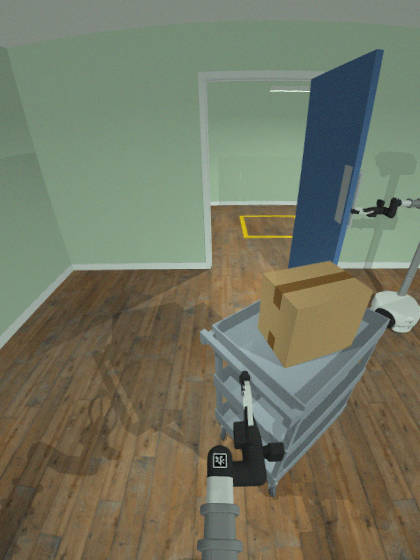

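Request:
execute_actions:
  actions:
    - {"r2":{"base":{"strafe_m":-0.4},"joints":{"lift_m":0.67},"pace":"slow"}}
  cameras: ["r2_head_camera"]

Scene clock: 139.80 s.
r1.base_odometry: x=-0.668 y=-1.808 heading=-0.343 (m, m, rad; r1's odometry frame)
r1.turned_by_wheels: +0.000 (rad since the last result)
r1.turned_by_imu: +0.000 (rad since the last result)
r1.base_tilt: forward=+0.0 right=+0.0 (deg)
r1.lidar_m: 0.61 0.98 0.96 4.21 1.58 1.14 1.10 1.16 1.02 0.97 1.00 0.71
r1.base_status: not commanded
r1.joint_positions: lift_m=+0.850 arm_m=+0.201 wrist_yaw_rad=+0.009 wrist_pitch_rad=-0.006 wrist_roll_rad=-0.005 gripper_m=-0.034
r1.joint_status: not commanded
r1.on_its_own: wrist_yaw_rad is at rest, and its effort (-24) is outside its rest range (-13 to +13)
r1.motor_effort: lift_m=+19(19) arm_m=-7(7) wrist_yaw_rad=-24(24) wrist_pitch_rad=-9(8) wrist_roll_rad=+2(1) gripper_m=-19(18) wheel_0=+6(6) wheel_1=+3(3) wheel_2=+7(7) (%)
r1.hand_pose: x=+0.6613 y=-0.0849 z=+1.0299 quat_wxyz=(+1.000, -0.003, -0.003, +0.004) (m; r1's base frame)
r1.wrist_depth_mm: - - 260 193 260 260 262 / - - 259 193 260 260 259 / - - 263 194 262 260 260 / - - 263 194 260 260 259 / - - 260 194 260 260 262 / - - 189 194 260 260 260 / - - 259 185 259 259 260
r2.base_odometry: x=-0.789 y=+1.151 heading=+2.502 (m, m, rad; r2's odometry frame)
r2.turned_by_wheels: +0.001 (rad since the last result)
r2.turned_by_imu: +0.007 (rad since the last result)
r2.base_tilt: forward=-0.4 right=+0.8 (deg)
r2.lidar_m: 0.63 2.95 2.49 2.39 2.44 3.10 2.98 3.10 2.43 2.33 2.43 0.55
r2.base_status: done
r2.joint_positions: lift_m=+0.670 arm_m=+0.150 wrist_yaw_rad=+0.009 wrist_pitch_rad=-0.023 wrist_roll_rad=+1.570 gripper_m=-0.029
r2.joint_status: all done
r2.on_its_own: wrist_yaw_rad is at rest, and its effort (-25) is outside its rest range (-13 to +13)
r2.motor_effort: lift_m=+21(18) arm_m=+1(1) wrist_yaw_rad=-25(39) wrist_pitch_rad=+11(30) wrist_roll_rad=+3(3) gripper_m=-21(21) wheel_0=+7(19) wheel_1=-3(6) wheel_2=+3(2) (%)
r2.hand_pose: x=+0.6099 y=-0.0848 z=+0.8549 quat_wxyz=(+0.707, +0.707, -0.005, +0.011) (m; r2's base frame)
r2.wrist_depth_mm: - - 455 144 196 723 609 / - 413 392 155 211 759 597 / - 368 364 169 229 820 603 / - - 433 185 250 798 603 / - - 535 209 277 - 585 / - - 185 209 186 1808 539 / - - - 190 345 158 1308
pictures: r2_head_camera
Images, in order (width x height): r2_head_camera 420x560.

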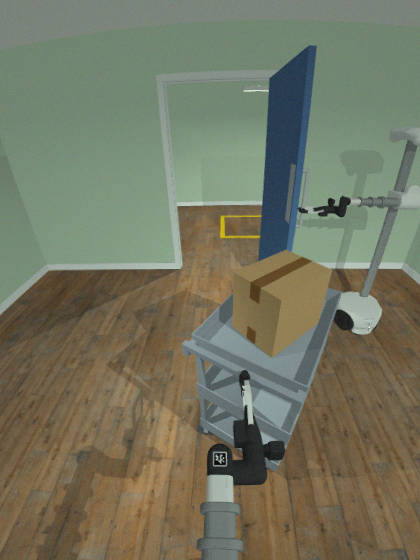

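Request:
execute_actions:
  actions:
    - {"r2":{"base":{"strafe_m":0.15},"pace":"slow"}}
  cameras: []

Request:
execute_actions:
  actions:
    - {"r2":{"base":{"translate_m":-1.3}}}
  cameras: ["r2_head_camera"]

Scene clock: 142.63 s.
r1.base_odometry: x=-0.668 y=-1.808 heading=-0.343 (m, m, rad; r1's odometry frame)
r1.turned_by_wheels: +0.000 (rad since the last result)
r1.turned_by_imu: +0.000 (rad since the last result)
r1.base_tilt: forward=+0.0 right=+0.0 (deg)
r1.lidar_m: 0.59 1.08 1.04 4.20 1.57 1.15 1.10 1.17 0.99 0.96 1.00 0.71
r1.base_status: not commanded
r1.joint_positions: lift_m=+0.850 arm_m=+0.201 wrist_yaw_rad=+0.009 wrist_pitch_rad=-0.006 wrist_roll_rad=-0.005 gripper_m=-0.034
r1.joint_status: not commanded
r1.on_its_own: wrist_yaw_rad is at rest, and its effort (-24) is outside its rest range (-13 to +13)
r1.motor_effort: lift_m=+19(19) arm_m=-6(7) wrist_yaw_rad=-24(24) wrist_pitch_rad=-8(8) wrist_roll_rad=+2(2) gripper_m=-19(19) wheel_0=+6(7) wheel_1=+3(2) wheel_2=+8(7) (%)
r1.hand_pose: x=+0.6613 y=-0.0849 z=+1.0299 quat_wxyz=(+1.000, -0.003, -0.003, +0.004) (m; r1's base frame)
r1.wrist_depth_mm: - - 262 194 260 259 262 / - - 262 193 262 262 259 / - - 260 193 260 259 260 / - - 260 195 259 260 260 / - - 260 195 262 260 260 / - - 189 195 262 259 262 / - - 260 186 260 260 259
r2.base_odometry: x=-0.878 y=+1.031 heading=+2.501 (m, m, rad; r2's odometry frame)
r2.turned_by_wheels: +0.000 (rad since the last result)
r2.turned_by_imu: -0.001 (rad since the last result)
r2.base_tilt: forward=-0.5 right=+0.6 (deg)
r2.lidar_m: 0.62 2.94 2.33 2.23 2.34 3.10 3.01 3.10 2.61 2.49 2.59 0.53
r2.base_status: done
r2.joint_positions: lift_m=+0.670 arm_m=+0.150 wrist_yaw_rad=-0.006 wrist_pitch_rad=-0.024 wrist_roll_rad=+1.570 gripper_m=-0.029
r2.joint_status: not commanded
r2.on_its_own: wrist_yaw_rad is at rest, and its effort (+18) is outside its rest range (-13 to +13)
r2.motor_effort: lift_m=+21(21) arm_m=+1(1) wrist_yaw_rad=+18(25) wrist_pitch_rad=+11(12) wrist_roll_rad=+2(2) gripper_m=-26(27) wheel_0=-10(16) wheel_1=+3(7) wheel_2=+1(4) (%)
r2.hand_pose: x=+0.6086 y=-0.0891 z=+0.8550 quat_wxyz=(+0.707, +0.707, -0.010, +0.006) (m; r2's base frame)
r2.wrist_depth_mm: - 430 404 134 187 691 609 / - 366 359 147 204 759 603 / - 377 375 162 224 778 603 / - - 462 180 250 - 609 / - - - 206 282 - 559 / - - 183 215 186 1808 517 / - - - 198 394 151 421
pictures: none
No camera images: the call's "cameras" was empty. Leave "cameras" out to get every camera's image.

Scene clock: 148.43 s.
r1.base_odometry: x=-0.668 y=-1.808 heading=-0.343 (m, m, rad; r1's odometry frame)
r1.turned_by_wheels: +0.000 (rad since the last result)
r1.turned_by_imu: +0.000 (rad since the last result)
r1.base_tilt: forward=+0.0 right=+0.0 (deg)
r1.lidar_m: 0.60 1.11 1.09 4.20 1.55 1.15 1.10 1.16 1.02 0.96 1.00 0.68
r1.base_status: not commanded
r1.joint_positions: lift_m=+0.850 arm_m=+0.201 wrist_yaw_rad=+0.009 wrist_pitch_rad=-0.006 wrist_roll_rad=-0.005 gripper_m=-0.034
r1.joint_status: not commanded
r1.on_its_own: wrist_yaw_rad is at rest, and its effort (-24) is outside its rest range (-13 to +13)
r1.motor_effort: lift_m=+19(19) arm_m=-6(6) wrist_yaw_rad=-24(25) wrist_pitch_rad=-8(8) wrist_roll_rad=+2(2) gripper_m=-19(18) wheel_0=+6(6) wheel_1=+3(3) wheel_2=+8(7) (%)
r1.hand_pose: x=+0.6613 y=-0.0849 z=+1.0299 quat_wxyz=(+1.000, -0.003, -0.003, +0.004) (m; r1's base frame)
r1.wrist_depth_mm: - - 262 194 260 259 260 / - - 260 193 260 262 260 / - - 260 195 260 259 260 / - - 260 194 262 260 259 / - - 260 193 260 260 260 / - - 188 195 260 260 260 / - - 262 185 259 258 259
r2.base_odometry: x=+0.164 y=+0.254 heading=+2.501 (m, m, rad; r2's odometry frame)
r2.turned_by_wheels: +0.000 (rad since the last result)
r2.turned_by_imu: +0.004 (rad since the last result)
r2.base_tilt: forward=-0.5 right=+0.6 (deg)
r2.lidar_m: 1.73 3.18 2.31 2.24 2.37 1.74 1.66 1.75 2.39 2.48 2.59 3.21
r2.base_status: done
r2.joint_positions: lift_m=+0.670 arm_m=+0.150 wrist_yaw_rad=+0.000 wrist_pitch_rad=-0.017 wrist_roll_rad=+1.570 gripper_m=-0.030
r2.joint_status: not commanded
r2.motor_effort: lift_m=+21(21) arm_m=+0(1) wrist_yaw_rad=+1(25) wrist_pitch_rad=-6(16) wrist_roll_rad=+1(2) gripper_m=-17(22) wheel_0=-2(16) wheel_1=-3(12) wheel_2=+2(15) (%)
r2.hand_pose: x=+0.6094 y=-0.0875 z=+0.8532 quat_wxyz=(+0.707, +0.707, -0.006, +0.006) (m; r2's base frame)
r2.wrist_depth_mm: - - - - - 1921 1336 / - - - - - 1921 1336 / - - - 1618 1983 1618 1281 / - - - 1618 - 1661 1281 / - - - - - 1808 1308 / - - - 201 185 1808 1308 / - - - - - 150 1336
pictures: r2_head_camera
Images, in order (width x height): r2_head_camera 420x560.

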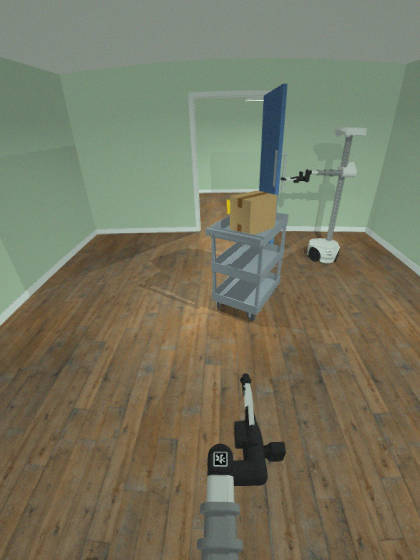

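Request:
execute_actions:
  actions:
    - {"r2":{"base":{"translate_m":1.1},"joints":{"gripper_m":0.08}}}
  cameras: ["r2_head_camera","r2_wrist_camera"]

Scene clock: 153.73 s.
r1.base_odometry: x=-0.668 y=-1.808 heading=-0.343 (m, m, rad; r1's odometry frame)
r1.turned_by_wheels: +0.000 (rad since the last result)
r1.turned_by_imu: +0.000 (rad since the last result)
r1.base_tilt: forward=+0.0 right=+0.0 (deg)
r1.lidar_m: 0.59 1.11 1.10 4.20 1.55 1.17 1.09 1.15 1.02 0.97 1.00 0.70
r1.base_status: not commanded
r1.joint_positions: lift_m=+0.850 arm_m=+0.201 wrist_yaw_rad=+0.009 wrist_pitch_rad=-0.006 wrist_roll_rad=-0.005 gripper_m=-0.034
r1.joint_status: not commanded
r1.on_its_own: wrist_yaw_rad is at rest, and its effort (-24) is outside its rest range (-13 to +13)
r1.motor_effort: lift_m=+19(19) arm_m=-7(7) wrist_yaw_rad=-24(24) wrist_pitch_rad=-8(8) wrist_roll_rad=+2(2) gripper_m=-17(19) wheel_0=+6(6) wheel_1=+3(2) wheel_2=+7(7) (%)
r1.hand_pose: x=+0.6613 y=-0.0849 z=+1.0299 quat_wxyz=(+1.000, -0.003, -0.003, +0.004) (m; r1's base frame)
r1.wrist_depth_mm: - - 260 193 260 260 259 / - - 262 195 262 262 262 / - - 259 194 262 263 263 / - - 262 195 260 259 262 / - - 262 195 260 260 259 / - - 188 195 260 260 260 / - - 262 186 260 262 259
r2.base_odometry: x=-0.718 y=+0.911 heading=+2.501 (m, m, rad; r2's odometry frame)
r2.turned_by_wheels: +0.000 (rad since the last result)
r2.turned_by_imu: +0.000 (rad since the last result)
r2.base_tilt: forward=-0.5 right=+0.5 (deg)
r2.lidar_m: 0.66 3.15 2.33 2.25 2.33 2.89 2.78 2.90 2.59 2.46 2.61 0.64
r2.base_status: done
r2.joint_positions: lift_m=+0.670 arm_m=+0.150 wrist_yaw_rad=+0.000 wrist_pitch_rad=-0.017 wrist_roll_rad=+1.570 gripper_m=+0.080
r2.joint_status: all done
r2.motor_effort: lift_m=+20(20) arm_m=+0(0) wrist_yaw_rad=+1(1) wrist_pitch_rad=-6(6) wrist_roll_rad=+1(1) gripper_m=-5(19) wheel_0=+3(8) wheel_1=+3(8) wheel_2=-2(10) (%)
r2.hand_pose: x=+0.6094 y=-0.0875 z=+0.8532 quat_wxyz=(+0.707, +0.707, -0.006, +0.006) (m; r2's base frame)
r2.wrist_depth_mm: - - 621 300 306 788 564 / - 1708 521 325 330 854 585 / - - 484 357 359 866 591 / - - 569 387 394 831 591 / - - - 424 - 1921 591 / - - 202 452 215 603 530 / - - - 277 512 508 496
pictures: r2_head_camera, r2_wrist_camera
Images, in order (width x height): r2_head_camera 420x560, r2_wrist_camera 616x392.

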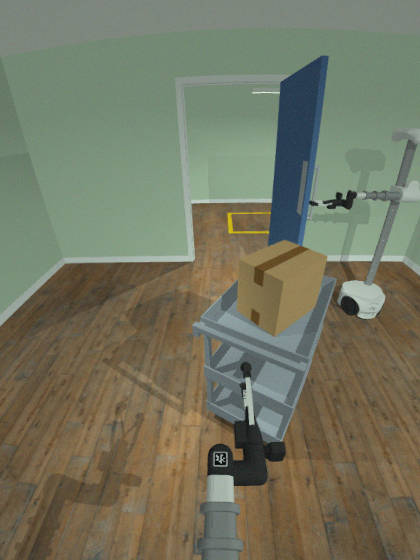

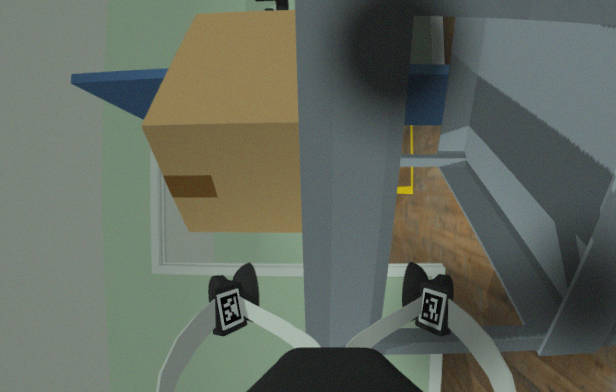

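Request:
execute_actions:
  actions:
    - {"r2":{"base":{"translate_m":0.165},"pace":"slow"}}
  cameras: []

Request:
execute_actions:
  actions:
    - {"r2":{"joints":{"gripper_m":-0.038}}}
  cameras: ["r2_wrist_camera"]

Request:
execute_actions:
  actions:
    - {"r2":{"base":{"translate_m":-1.0},"pace":"slow"}}
  cameras: ["r2_head_camera"]

Scene clock: 156.83 s.
r1.base_odometry: x=-0.668 y=-1.808 heading=-0.343 (m, m, rad; r1's odometry frame)
r1.turned_by_wheels: +0.000 (rad since the last result)
r1.turned_by_imu: +0.000 (rad since the last result)
r1.base_tilt: forward=+0.0 right=+0.0 (deg)
r1.lidar_m: 0.61 1.11 1.09 4.22 1.54 1.15 1.09 1.18 1.01 0.97 1.00 0.71
r1.base_status: not commanded
r1.joint_positions: lift_m=+0.850 arm_m=+0.201 wrist_yaw_rad=+0.009 wrist_pitch_rad=-0.006 wrist_roll_rad=-0.005 gripper_m=-0.034
r1.joint_status: not commanded
r1.on_its_own: wrist_yaw_rad is at rest, and its effort (-24) is outside its rest range (-13 to +13)
r1.motor_effort: lift_m=+19(19) arm_m=-7(7) wrist_yaw_rad=-24(24) wrist_pitch_rad=-8(8) wrist_roll_rad=+2(2) gripper_m=-18(19) wheel_0=+6(6) wheel_1=+3(3) wheel_2=+8(7) (%)
r1.hand_pose: x=+0.6613 y=-0.0849 z=+1.0299 quat_wxyz=(+1.000, -0.003, -0.003, +0.004) (m; r1's base frame)
r1.wrist_depth_mm: - - 262 194 260 259 260 / - - 260 195 262 260 260 / - - 262 193 259 262 262 / - - 262 194 260 259 260 / - - 259 195 260 260 260 / - - 188 195 260 259 259 / - - 260 185 260 260 259
r2.base_odometry: x=-0.851 y=+1.009 heading=+2.502 (m, m, rad; r2's odometry frame)
r2.turned_by_wheels: +0.000 (rad since the last result)
r2.turned_by_imu: +0.001 (rad since the last result)
r2.base_tilt: forward=-0.5 right=+0.6 (deg)
r2.lidar_m: 0.59 3.00 2.33 2.24 2.33 3.07 2.96 3.09 2.59 2.48 2.61 0.52
r2.base_status: done
r2.joint_positions: lift_m=+0.670 arm_m=+0.150 wrist_yaw_rad=+0.000 wrist_pitch_rad=-0.017 wrist_roll_rad=+1.570 gripper_m=+0.080
r2.joint_status: not commanded
r2.motor_effort: lift_m=+20(20) arm_m=+0(0) wrist_yaw_rad=+1(1) wrist_pitch_rad=-6(6) wrist_roll_rad=+2(1) gripper_m=+0(3) wheel_0=+3(7) wheel_1=+4(8) wheel_2=-4(9) (%)
r2.hand_pose: x=+0.6094 y=-0.0875 z=+0.8532 quat_wxyz=(+0.707, +0.707, -0.006, +0.006) (m; r2's base frame)
r2.wrist_depth_mm: - 368 357 118 171 676 591 / 1921 315 312 126 184 691 580 / - 343 345 138 198 741 597 / - 421 404 150 215 741 591 / - - - 164 235 1921 544 / - - 202 181 214 1661 1255 / - - - 171 289 1661 1308
pictures: none
No camera images: the call's "cameras" was empty. Leave "cameras" out to get every camera's image.

Scene clock: 158.67 s.
r1.base_odometry: x=-0.668 y=-1.808 heading=-0.343 (m, m, rad; r1's odometry frame)
r1.turned_by_wheels: +0.000 (rad since the last result)
r1.turned_by_imu: +0.000 (rad since the last result)
r1.base_tilt: forward=-0.1 right=-0.1 (deg)
r1.lidar_m: 0.61 1.12 1.12 4.23 1.58 1.13 1.10 1.17 1.03 0.97 1.01 0.69
r1.base_status: not commanded
r1.joint_positions: lift_m=+0.850 arm_m=+0.201 wrist_yaw_rad=+0.009 wrist_pitch_rad=-0.006 wrist_roll_rad=-0.005 gripper_m=-0.034
r1.joint_status: not commanded
r1.on_its_own: wrist_yaw_rad is at rest, and its effort (-24) is outside its rest range (-13 to +13)
r1.motor_effort: lift_m=+19(19) arm_m=-7(7) wrist_yaw_rad=-24(25) wrist_pitch_rad=-8(8) wrist_roll_rad=+1(2) gripper_m=-18(19) wheel_0=+7(6) wheel_1=+3(3) wheel_2=+8(8) (%)
r1.hand_pose: x=+0.6613 y=-0.0849 z=+1.0299 quat_wxyz=(+1.000, -0.003, -0.003, +0.004) (m; r1's base frame)
r1.wrist_depth_mm: - - 260 195 260 262 262 / - - 262 195 262 259 262 / - - 260 194 259 262 260 / - - 262 193 259 260 260 / - - 262 195 258 260 258 / - - 187 195 260 260 259 / - - 260 186 260 259 260
r2.base_odometry: x=-0.851 y=+1.009 heading=+2.501 (m, m, rad; r2's odometry frame)
r2.turned_by_wheels: +0.000 (rad since the last result)
r2.turned_by_imu: +0.000 (rad since the last result)
r2.base_tilt: forward=-0.3 right=+0.7 (deg)
r2.lidar_m: 0.60 2.98 2.35 2.24 2.32 3.07 2.97 3.07 2.60 2.49 2.59 0.48
r2.base_status: not commanded
r2.joint_positions: lift_m=+0.670 arm_m=+0.150 wrist_yaw_rad=-0.004 wrist_pitch_rad=-0.024 wrist_roll_rad=+1.570 gripper_m=-0.037
r2.joint_status: all done
r2.motor_effort: lift_m=+20(21) arm_m=+0(0) wrist_yaw_rad=+12(13) wrist_pitch_rad=+14(15) wrist_roll_rad=+1(2) gripper_m=-22(20) wheel_0=-1(3) wheel_1=+2(4) wheel_2=-1(4) (%)
r2.hand_pose: x=+0.6090 y=-0.0886 z=+0.8553 quat_wxyz=(+0.707, +0.707, -0.010, +0.007) (m; r2's base frame)
r2.wrist_depth_mm: - 370 353 111 163 165 609 / 1921 306 304 118 174 178 603 / - 334 332 127 187 715 603 / - 402 384 139 203 715 609 / - - 466 151 220 1863 559 / - - 183 166 185 1708 1336 / - - - 159 262 866 1366
pictures: r2_wrist_camera
Images, in order (width x height): r2_wrist_camera 616x392.

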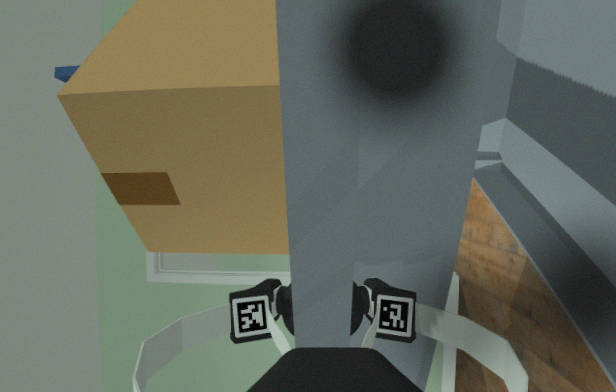

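action 0: r2: "base": translate_m = -1.0 would last too long for one action: at the pace "slow" translate_m can be at most 0.766 in either direction: name a faster pace, or command the rest in another action

Request:
execute_actions:
  actions:
    - {"r2":{"base":{"translate_m":-0.75},"pace":"slow"}}
  cameras: ["r2_head_camera"]

Scene clock: 167.57 s.
r1.base_odometry: x=-0.668 y=-1.808 heading=-0.343 (m, m, rad; r1's odometry frame)
r1.turned_by_wheels: +0.000 (rad since the last result)
r1.turned_by_imu: +0.001 (rad since the last result)
r1.base_tilt: forward=+0.0 right=-0.1 (deg)
r1.lidar_m: 0.59 3.75 1.70 4.23 1.55 1.17 1.11 1.18 1.02 0.96 1.01 0.70
r1.base_status: not commanded
r1.joint_positions: lift_m=+0.850 arm_m=+0.201 wrist_yaw_rad=+0.009 wrist_pitch_rad=-0.006 wrist_roll_rad=-0.005 gripper_m=-0.034
r1.joint_status: not commanded
r1.on_its_own: wrist_yaw_rad is at rest, and its effort (-24) is outside its rest range (-13 to +13)
r1.motor_effort: lift_m=+19(19) arm_m=-6(6) wrist_yaw_rad=-24(24) wrist_pitch_rad=-8(8) wrist_roll_rad=+2(2) gripper_m=-18(19) wheel_0=+6(7) wheel_1=+3(3) wheel_2=+8(8) (%)
r1.hand_pose: x=+0.6613 y=-0.0849 z=+1.0299 quat_wxyz=(+1.000, -0.003, -0.003, +0.004) (m; r1's base frame)
r1.wrist_depth_mm: - - 260 193 260 262 260 / - - 260 194 262 260 259 / - - 262 193 260 259 260 / - - 260 195 260 260 259 / - - 262 195 259 260 259 / - - 188 195 260 259 259 / - - 259 185 260 262 260
r2.base_odometry: x=-0.250 y=+0.560 heading=+2.500 (m, m, rad; r2's odometry frame)
r2.turned_by_wheels: -0.002 (rad since the last result)
r2.turned_by_imu: -0.005 (rad since the last result)
r2.base_tilt: forward=-0.3 right=+0.9 (deg)
r2.lidar_m: 0.59 3.24 2.33 2.20 2.34 2.28 2.19 2.27 2.60 2.49 2.59 0.54
r2.base_status: done
r2.joint_positions: lift_m=+0.670 arm_m=+0.150 wrist_yaw_rad=-0.014 wrist_pitch_rad=-0.024 wrist_roll_rad=+1.570 gripper_m=-0.037
r2.joint_status: not commanded
r2.on_its_own: wrist_yaw_rad is at rest, and its effort (+39) is outside its rest range (-13 to +13)
r2.motor_effort: lift_m=+20(20) arm_m=-1(0) wrist_yaw_rad=+39(40) wrist_pitch_rad=+15(14) wrist_roll_rad=+1(1) gripper_m=-20(23) wheel_0=-15(19) wheel_1=-8(13) wheel_2=-1(10) (%)
r2.hand_pose: x=+0.6082 y=-0.0913 z=+0.8552 quat_wxyz=(+0.707, +0.707, -0.013, +0.004) (m; r2's base frame)
r2.wrist_depth_mm: - - 459 129 181 699 609 / - 355 343 135 190 707 597 / - 334 330 143 200 768 603 / - 379 373 151 211 768 609 / - - 427 160 224 732 591 / - - 183 170 185 1661 549 / - - - 160 251 854 1397
pictures: r2_head_camera
Images, in order (width x height): r2_head_camera 420x560.

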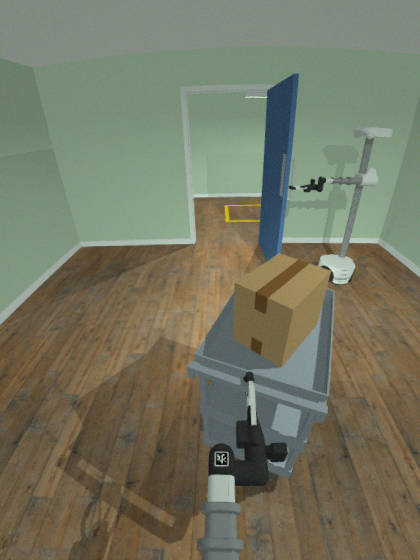

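Request:
execute_actions:
  actions:
    - {"r2":{"base":{"translate_m":-0.2},"joints":{"wrist_yaw_rad":0.2},"pace":"slow"}}
  cameras: ["r2_head_camera"]

Scene clock: 170.93 s.
r1.base_odometry: x=-0.668 y=-1.808 heading=-0.343 (m, m, rad; r1's odometry frame)
r1.turned_by_wheels: +0.000 (rad since the last result)
r1.turned_by_imu: +0.000 (rad since the last result)
r1.base_tilt: forward=+0.0 right=+0.0 (deg)
r1.lidar_m: 0.60 3.75 1.91 4.25 1.55 1.14 1.10 1.16 1.01 0.96 1.02 0.70
r1.base_status: not commanded
r1.joint_positions: lift_m=+0.850 arm_m=+0.201 wrist_yaw_rad=+0.009 wrist_pitch_rad=-0.006 wrist_roll_rad=-0.005 gripper_m=-0.034
r1.joint_status: not commanded
r1.on_its_own: wrist_yaw_rad is at rest, and its effort (-24) is outside its rest range (-13 to +13)
r1.motor_effort: lift_m=+19(19) arm_m=-7(6) wrist_yaw_rad=-24(24) wrist_pitch_rad=-8(8) wrist_roll_rad=+2(2) gripper_m=-19(19) wheel_0=+7(6) wheel_1=+3(3) wheel_2=+8(7) (%)
r1.hand_pose: x=+0.6613 y=-0.0849 z=+1.0299 quat_wxyz=(+1.000, -0.003, -0.003, +0.004) (m; r1's base frame)
r1.wrist_depth_mm: - - 262 193 259 262 262 / - - 260 194 262 262 260 / - - 262 194 260 262 260 / - - 260 193 260 259 259 / - - 259 195 262 262 260 / - - 188 195 260 260 259 / - - 260 186 260 260 260
r2.base_odometry: x=-0.090 y=+0.441 heading=+2.500 (m, m, rad; r2's odometry frame)
r2.turned_by_wheels: +0.001 (rad since the last result)
r2.turned_by_imu: +0.004 (rad since the last result)
r2.base_tilt: forward=-0.5 right=+0.7 (deg)
r2.lidar_m: 0.54 0.66 2.34 2.21 2.35 2.09 1.97 2.08 2.62 2.49 2.58 0.50
r2.base_status: done
r2.joint_positions: lift_m=+0.670 arm_m=+0.150 wrist_yaw_rad=+0.211 wrist_pitch_rad=-0.028 wrist_roll_rad=+1.571 gripper_m=-0.037
r2.joint_status: all done
r2.on_its_own: wrist_yaw_rad is at rest, and its effort (-32) is outside its rest range (-13 to +13); wrist_pitch_rad is at rest, and its effort (+25) is outside its rest range (-23 to +23)
r2.motor_effort: lift_m=+19(20) arm_m=+0(1) wrist_yaw_rad=-32(84) wrist_pitch_rad=+25(26) wrist_roll_rad=-3(3) gripper_m=-17(20) wheel_0=+2(23) wheel_1=-4(12) wheel_2=+10(15) (%)
r2.hand_pose: x=+0.6213 y=-0.0250 z=+0.8565 quat_wxyz=(+0.702, +0.704, +0.065, +0.085) (m; r2's base frame)
r2.wrist_depth_mm: 1983 304 296 - 141 139 615 / 290 283 278 - 153 152 609 / - 332 330 105 166 170 615 / - 449 404 117 186 195 585 / - - - 131 209 1756 539 / - - 185 151 181 1921 1336 / - - - 160 270 250 1308
pictures: r2_head_camera
Images, in order (width x height): r2_head_camera 420x560.

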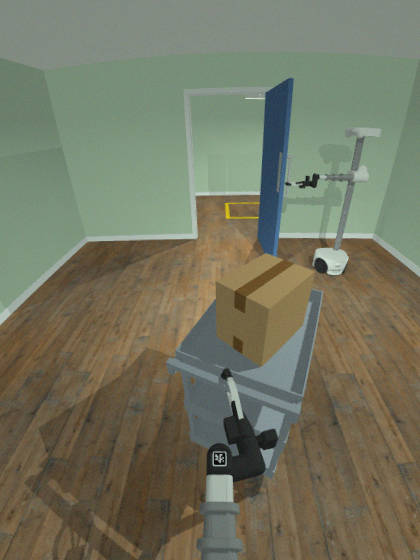

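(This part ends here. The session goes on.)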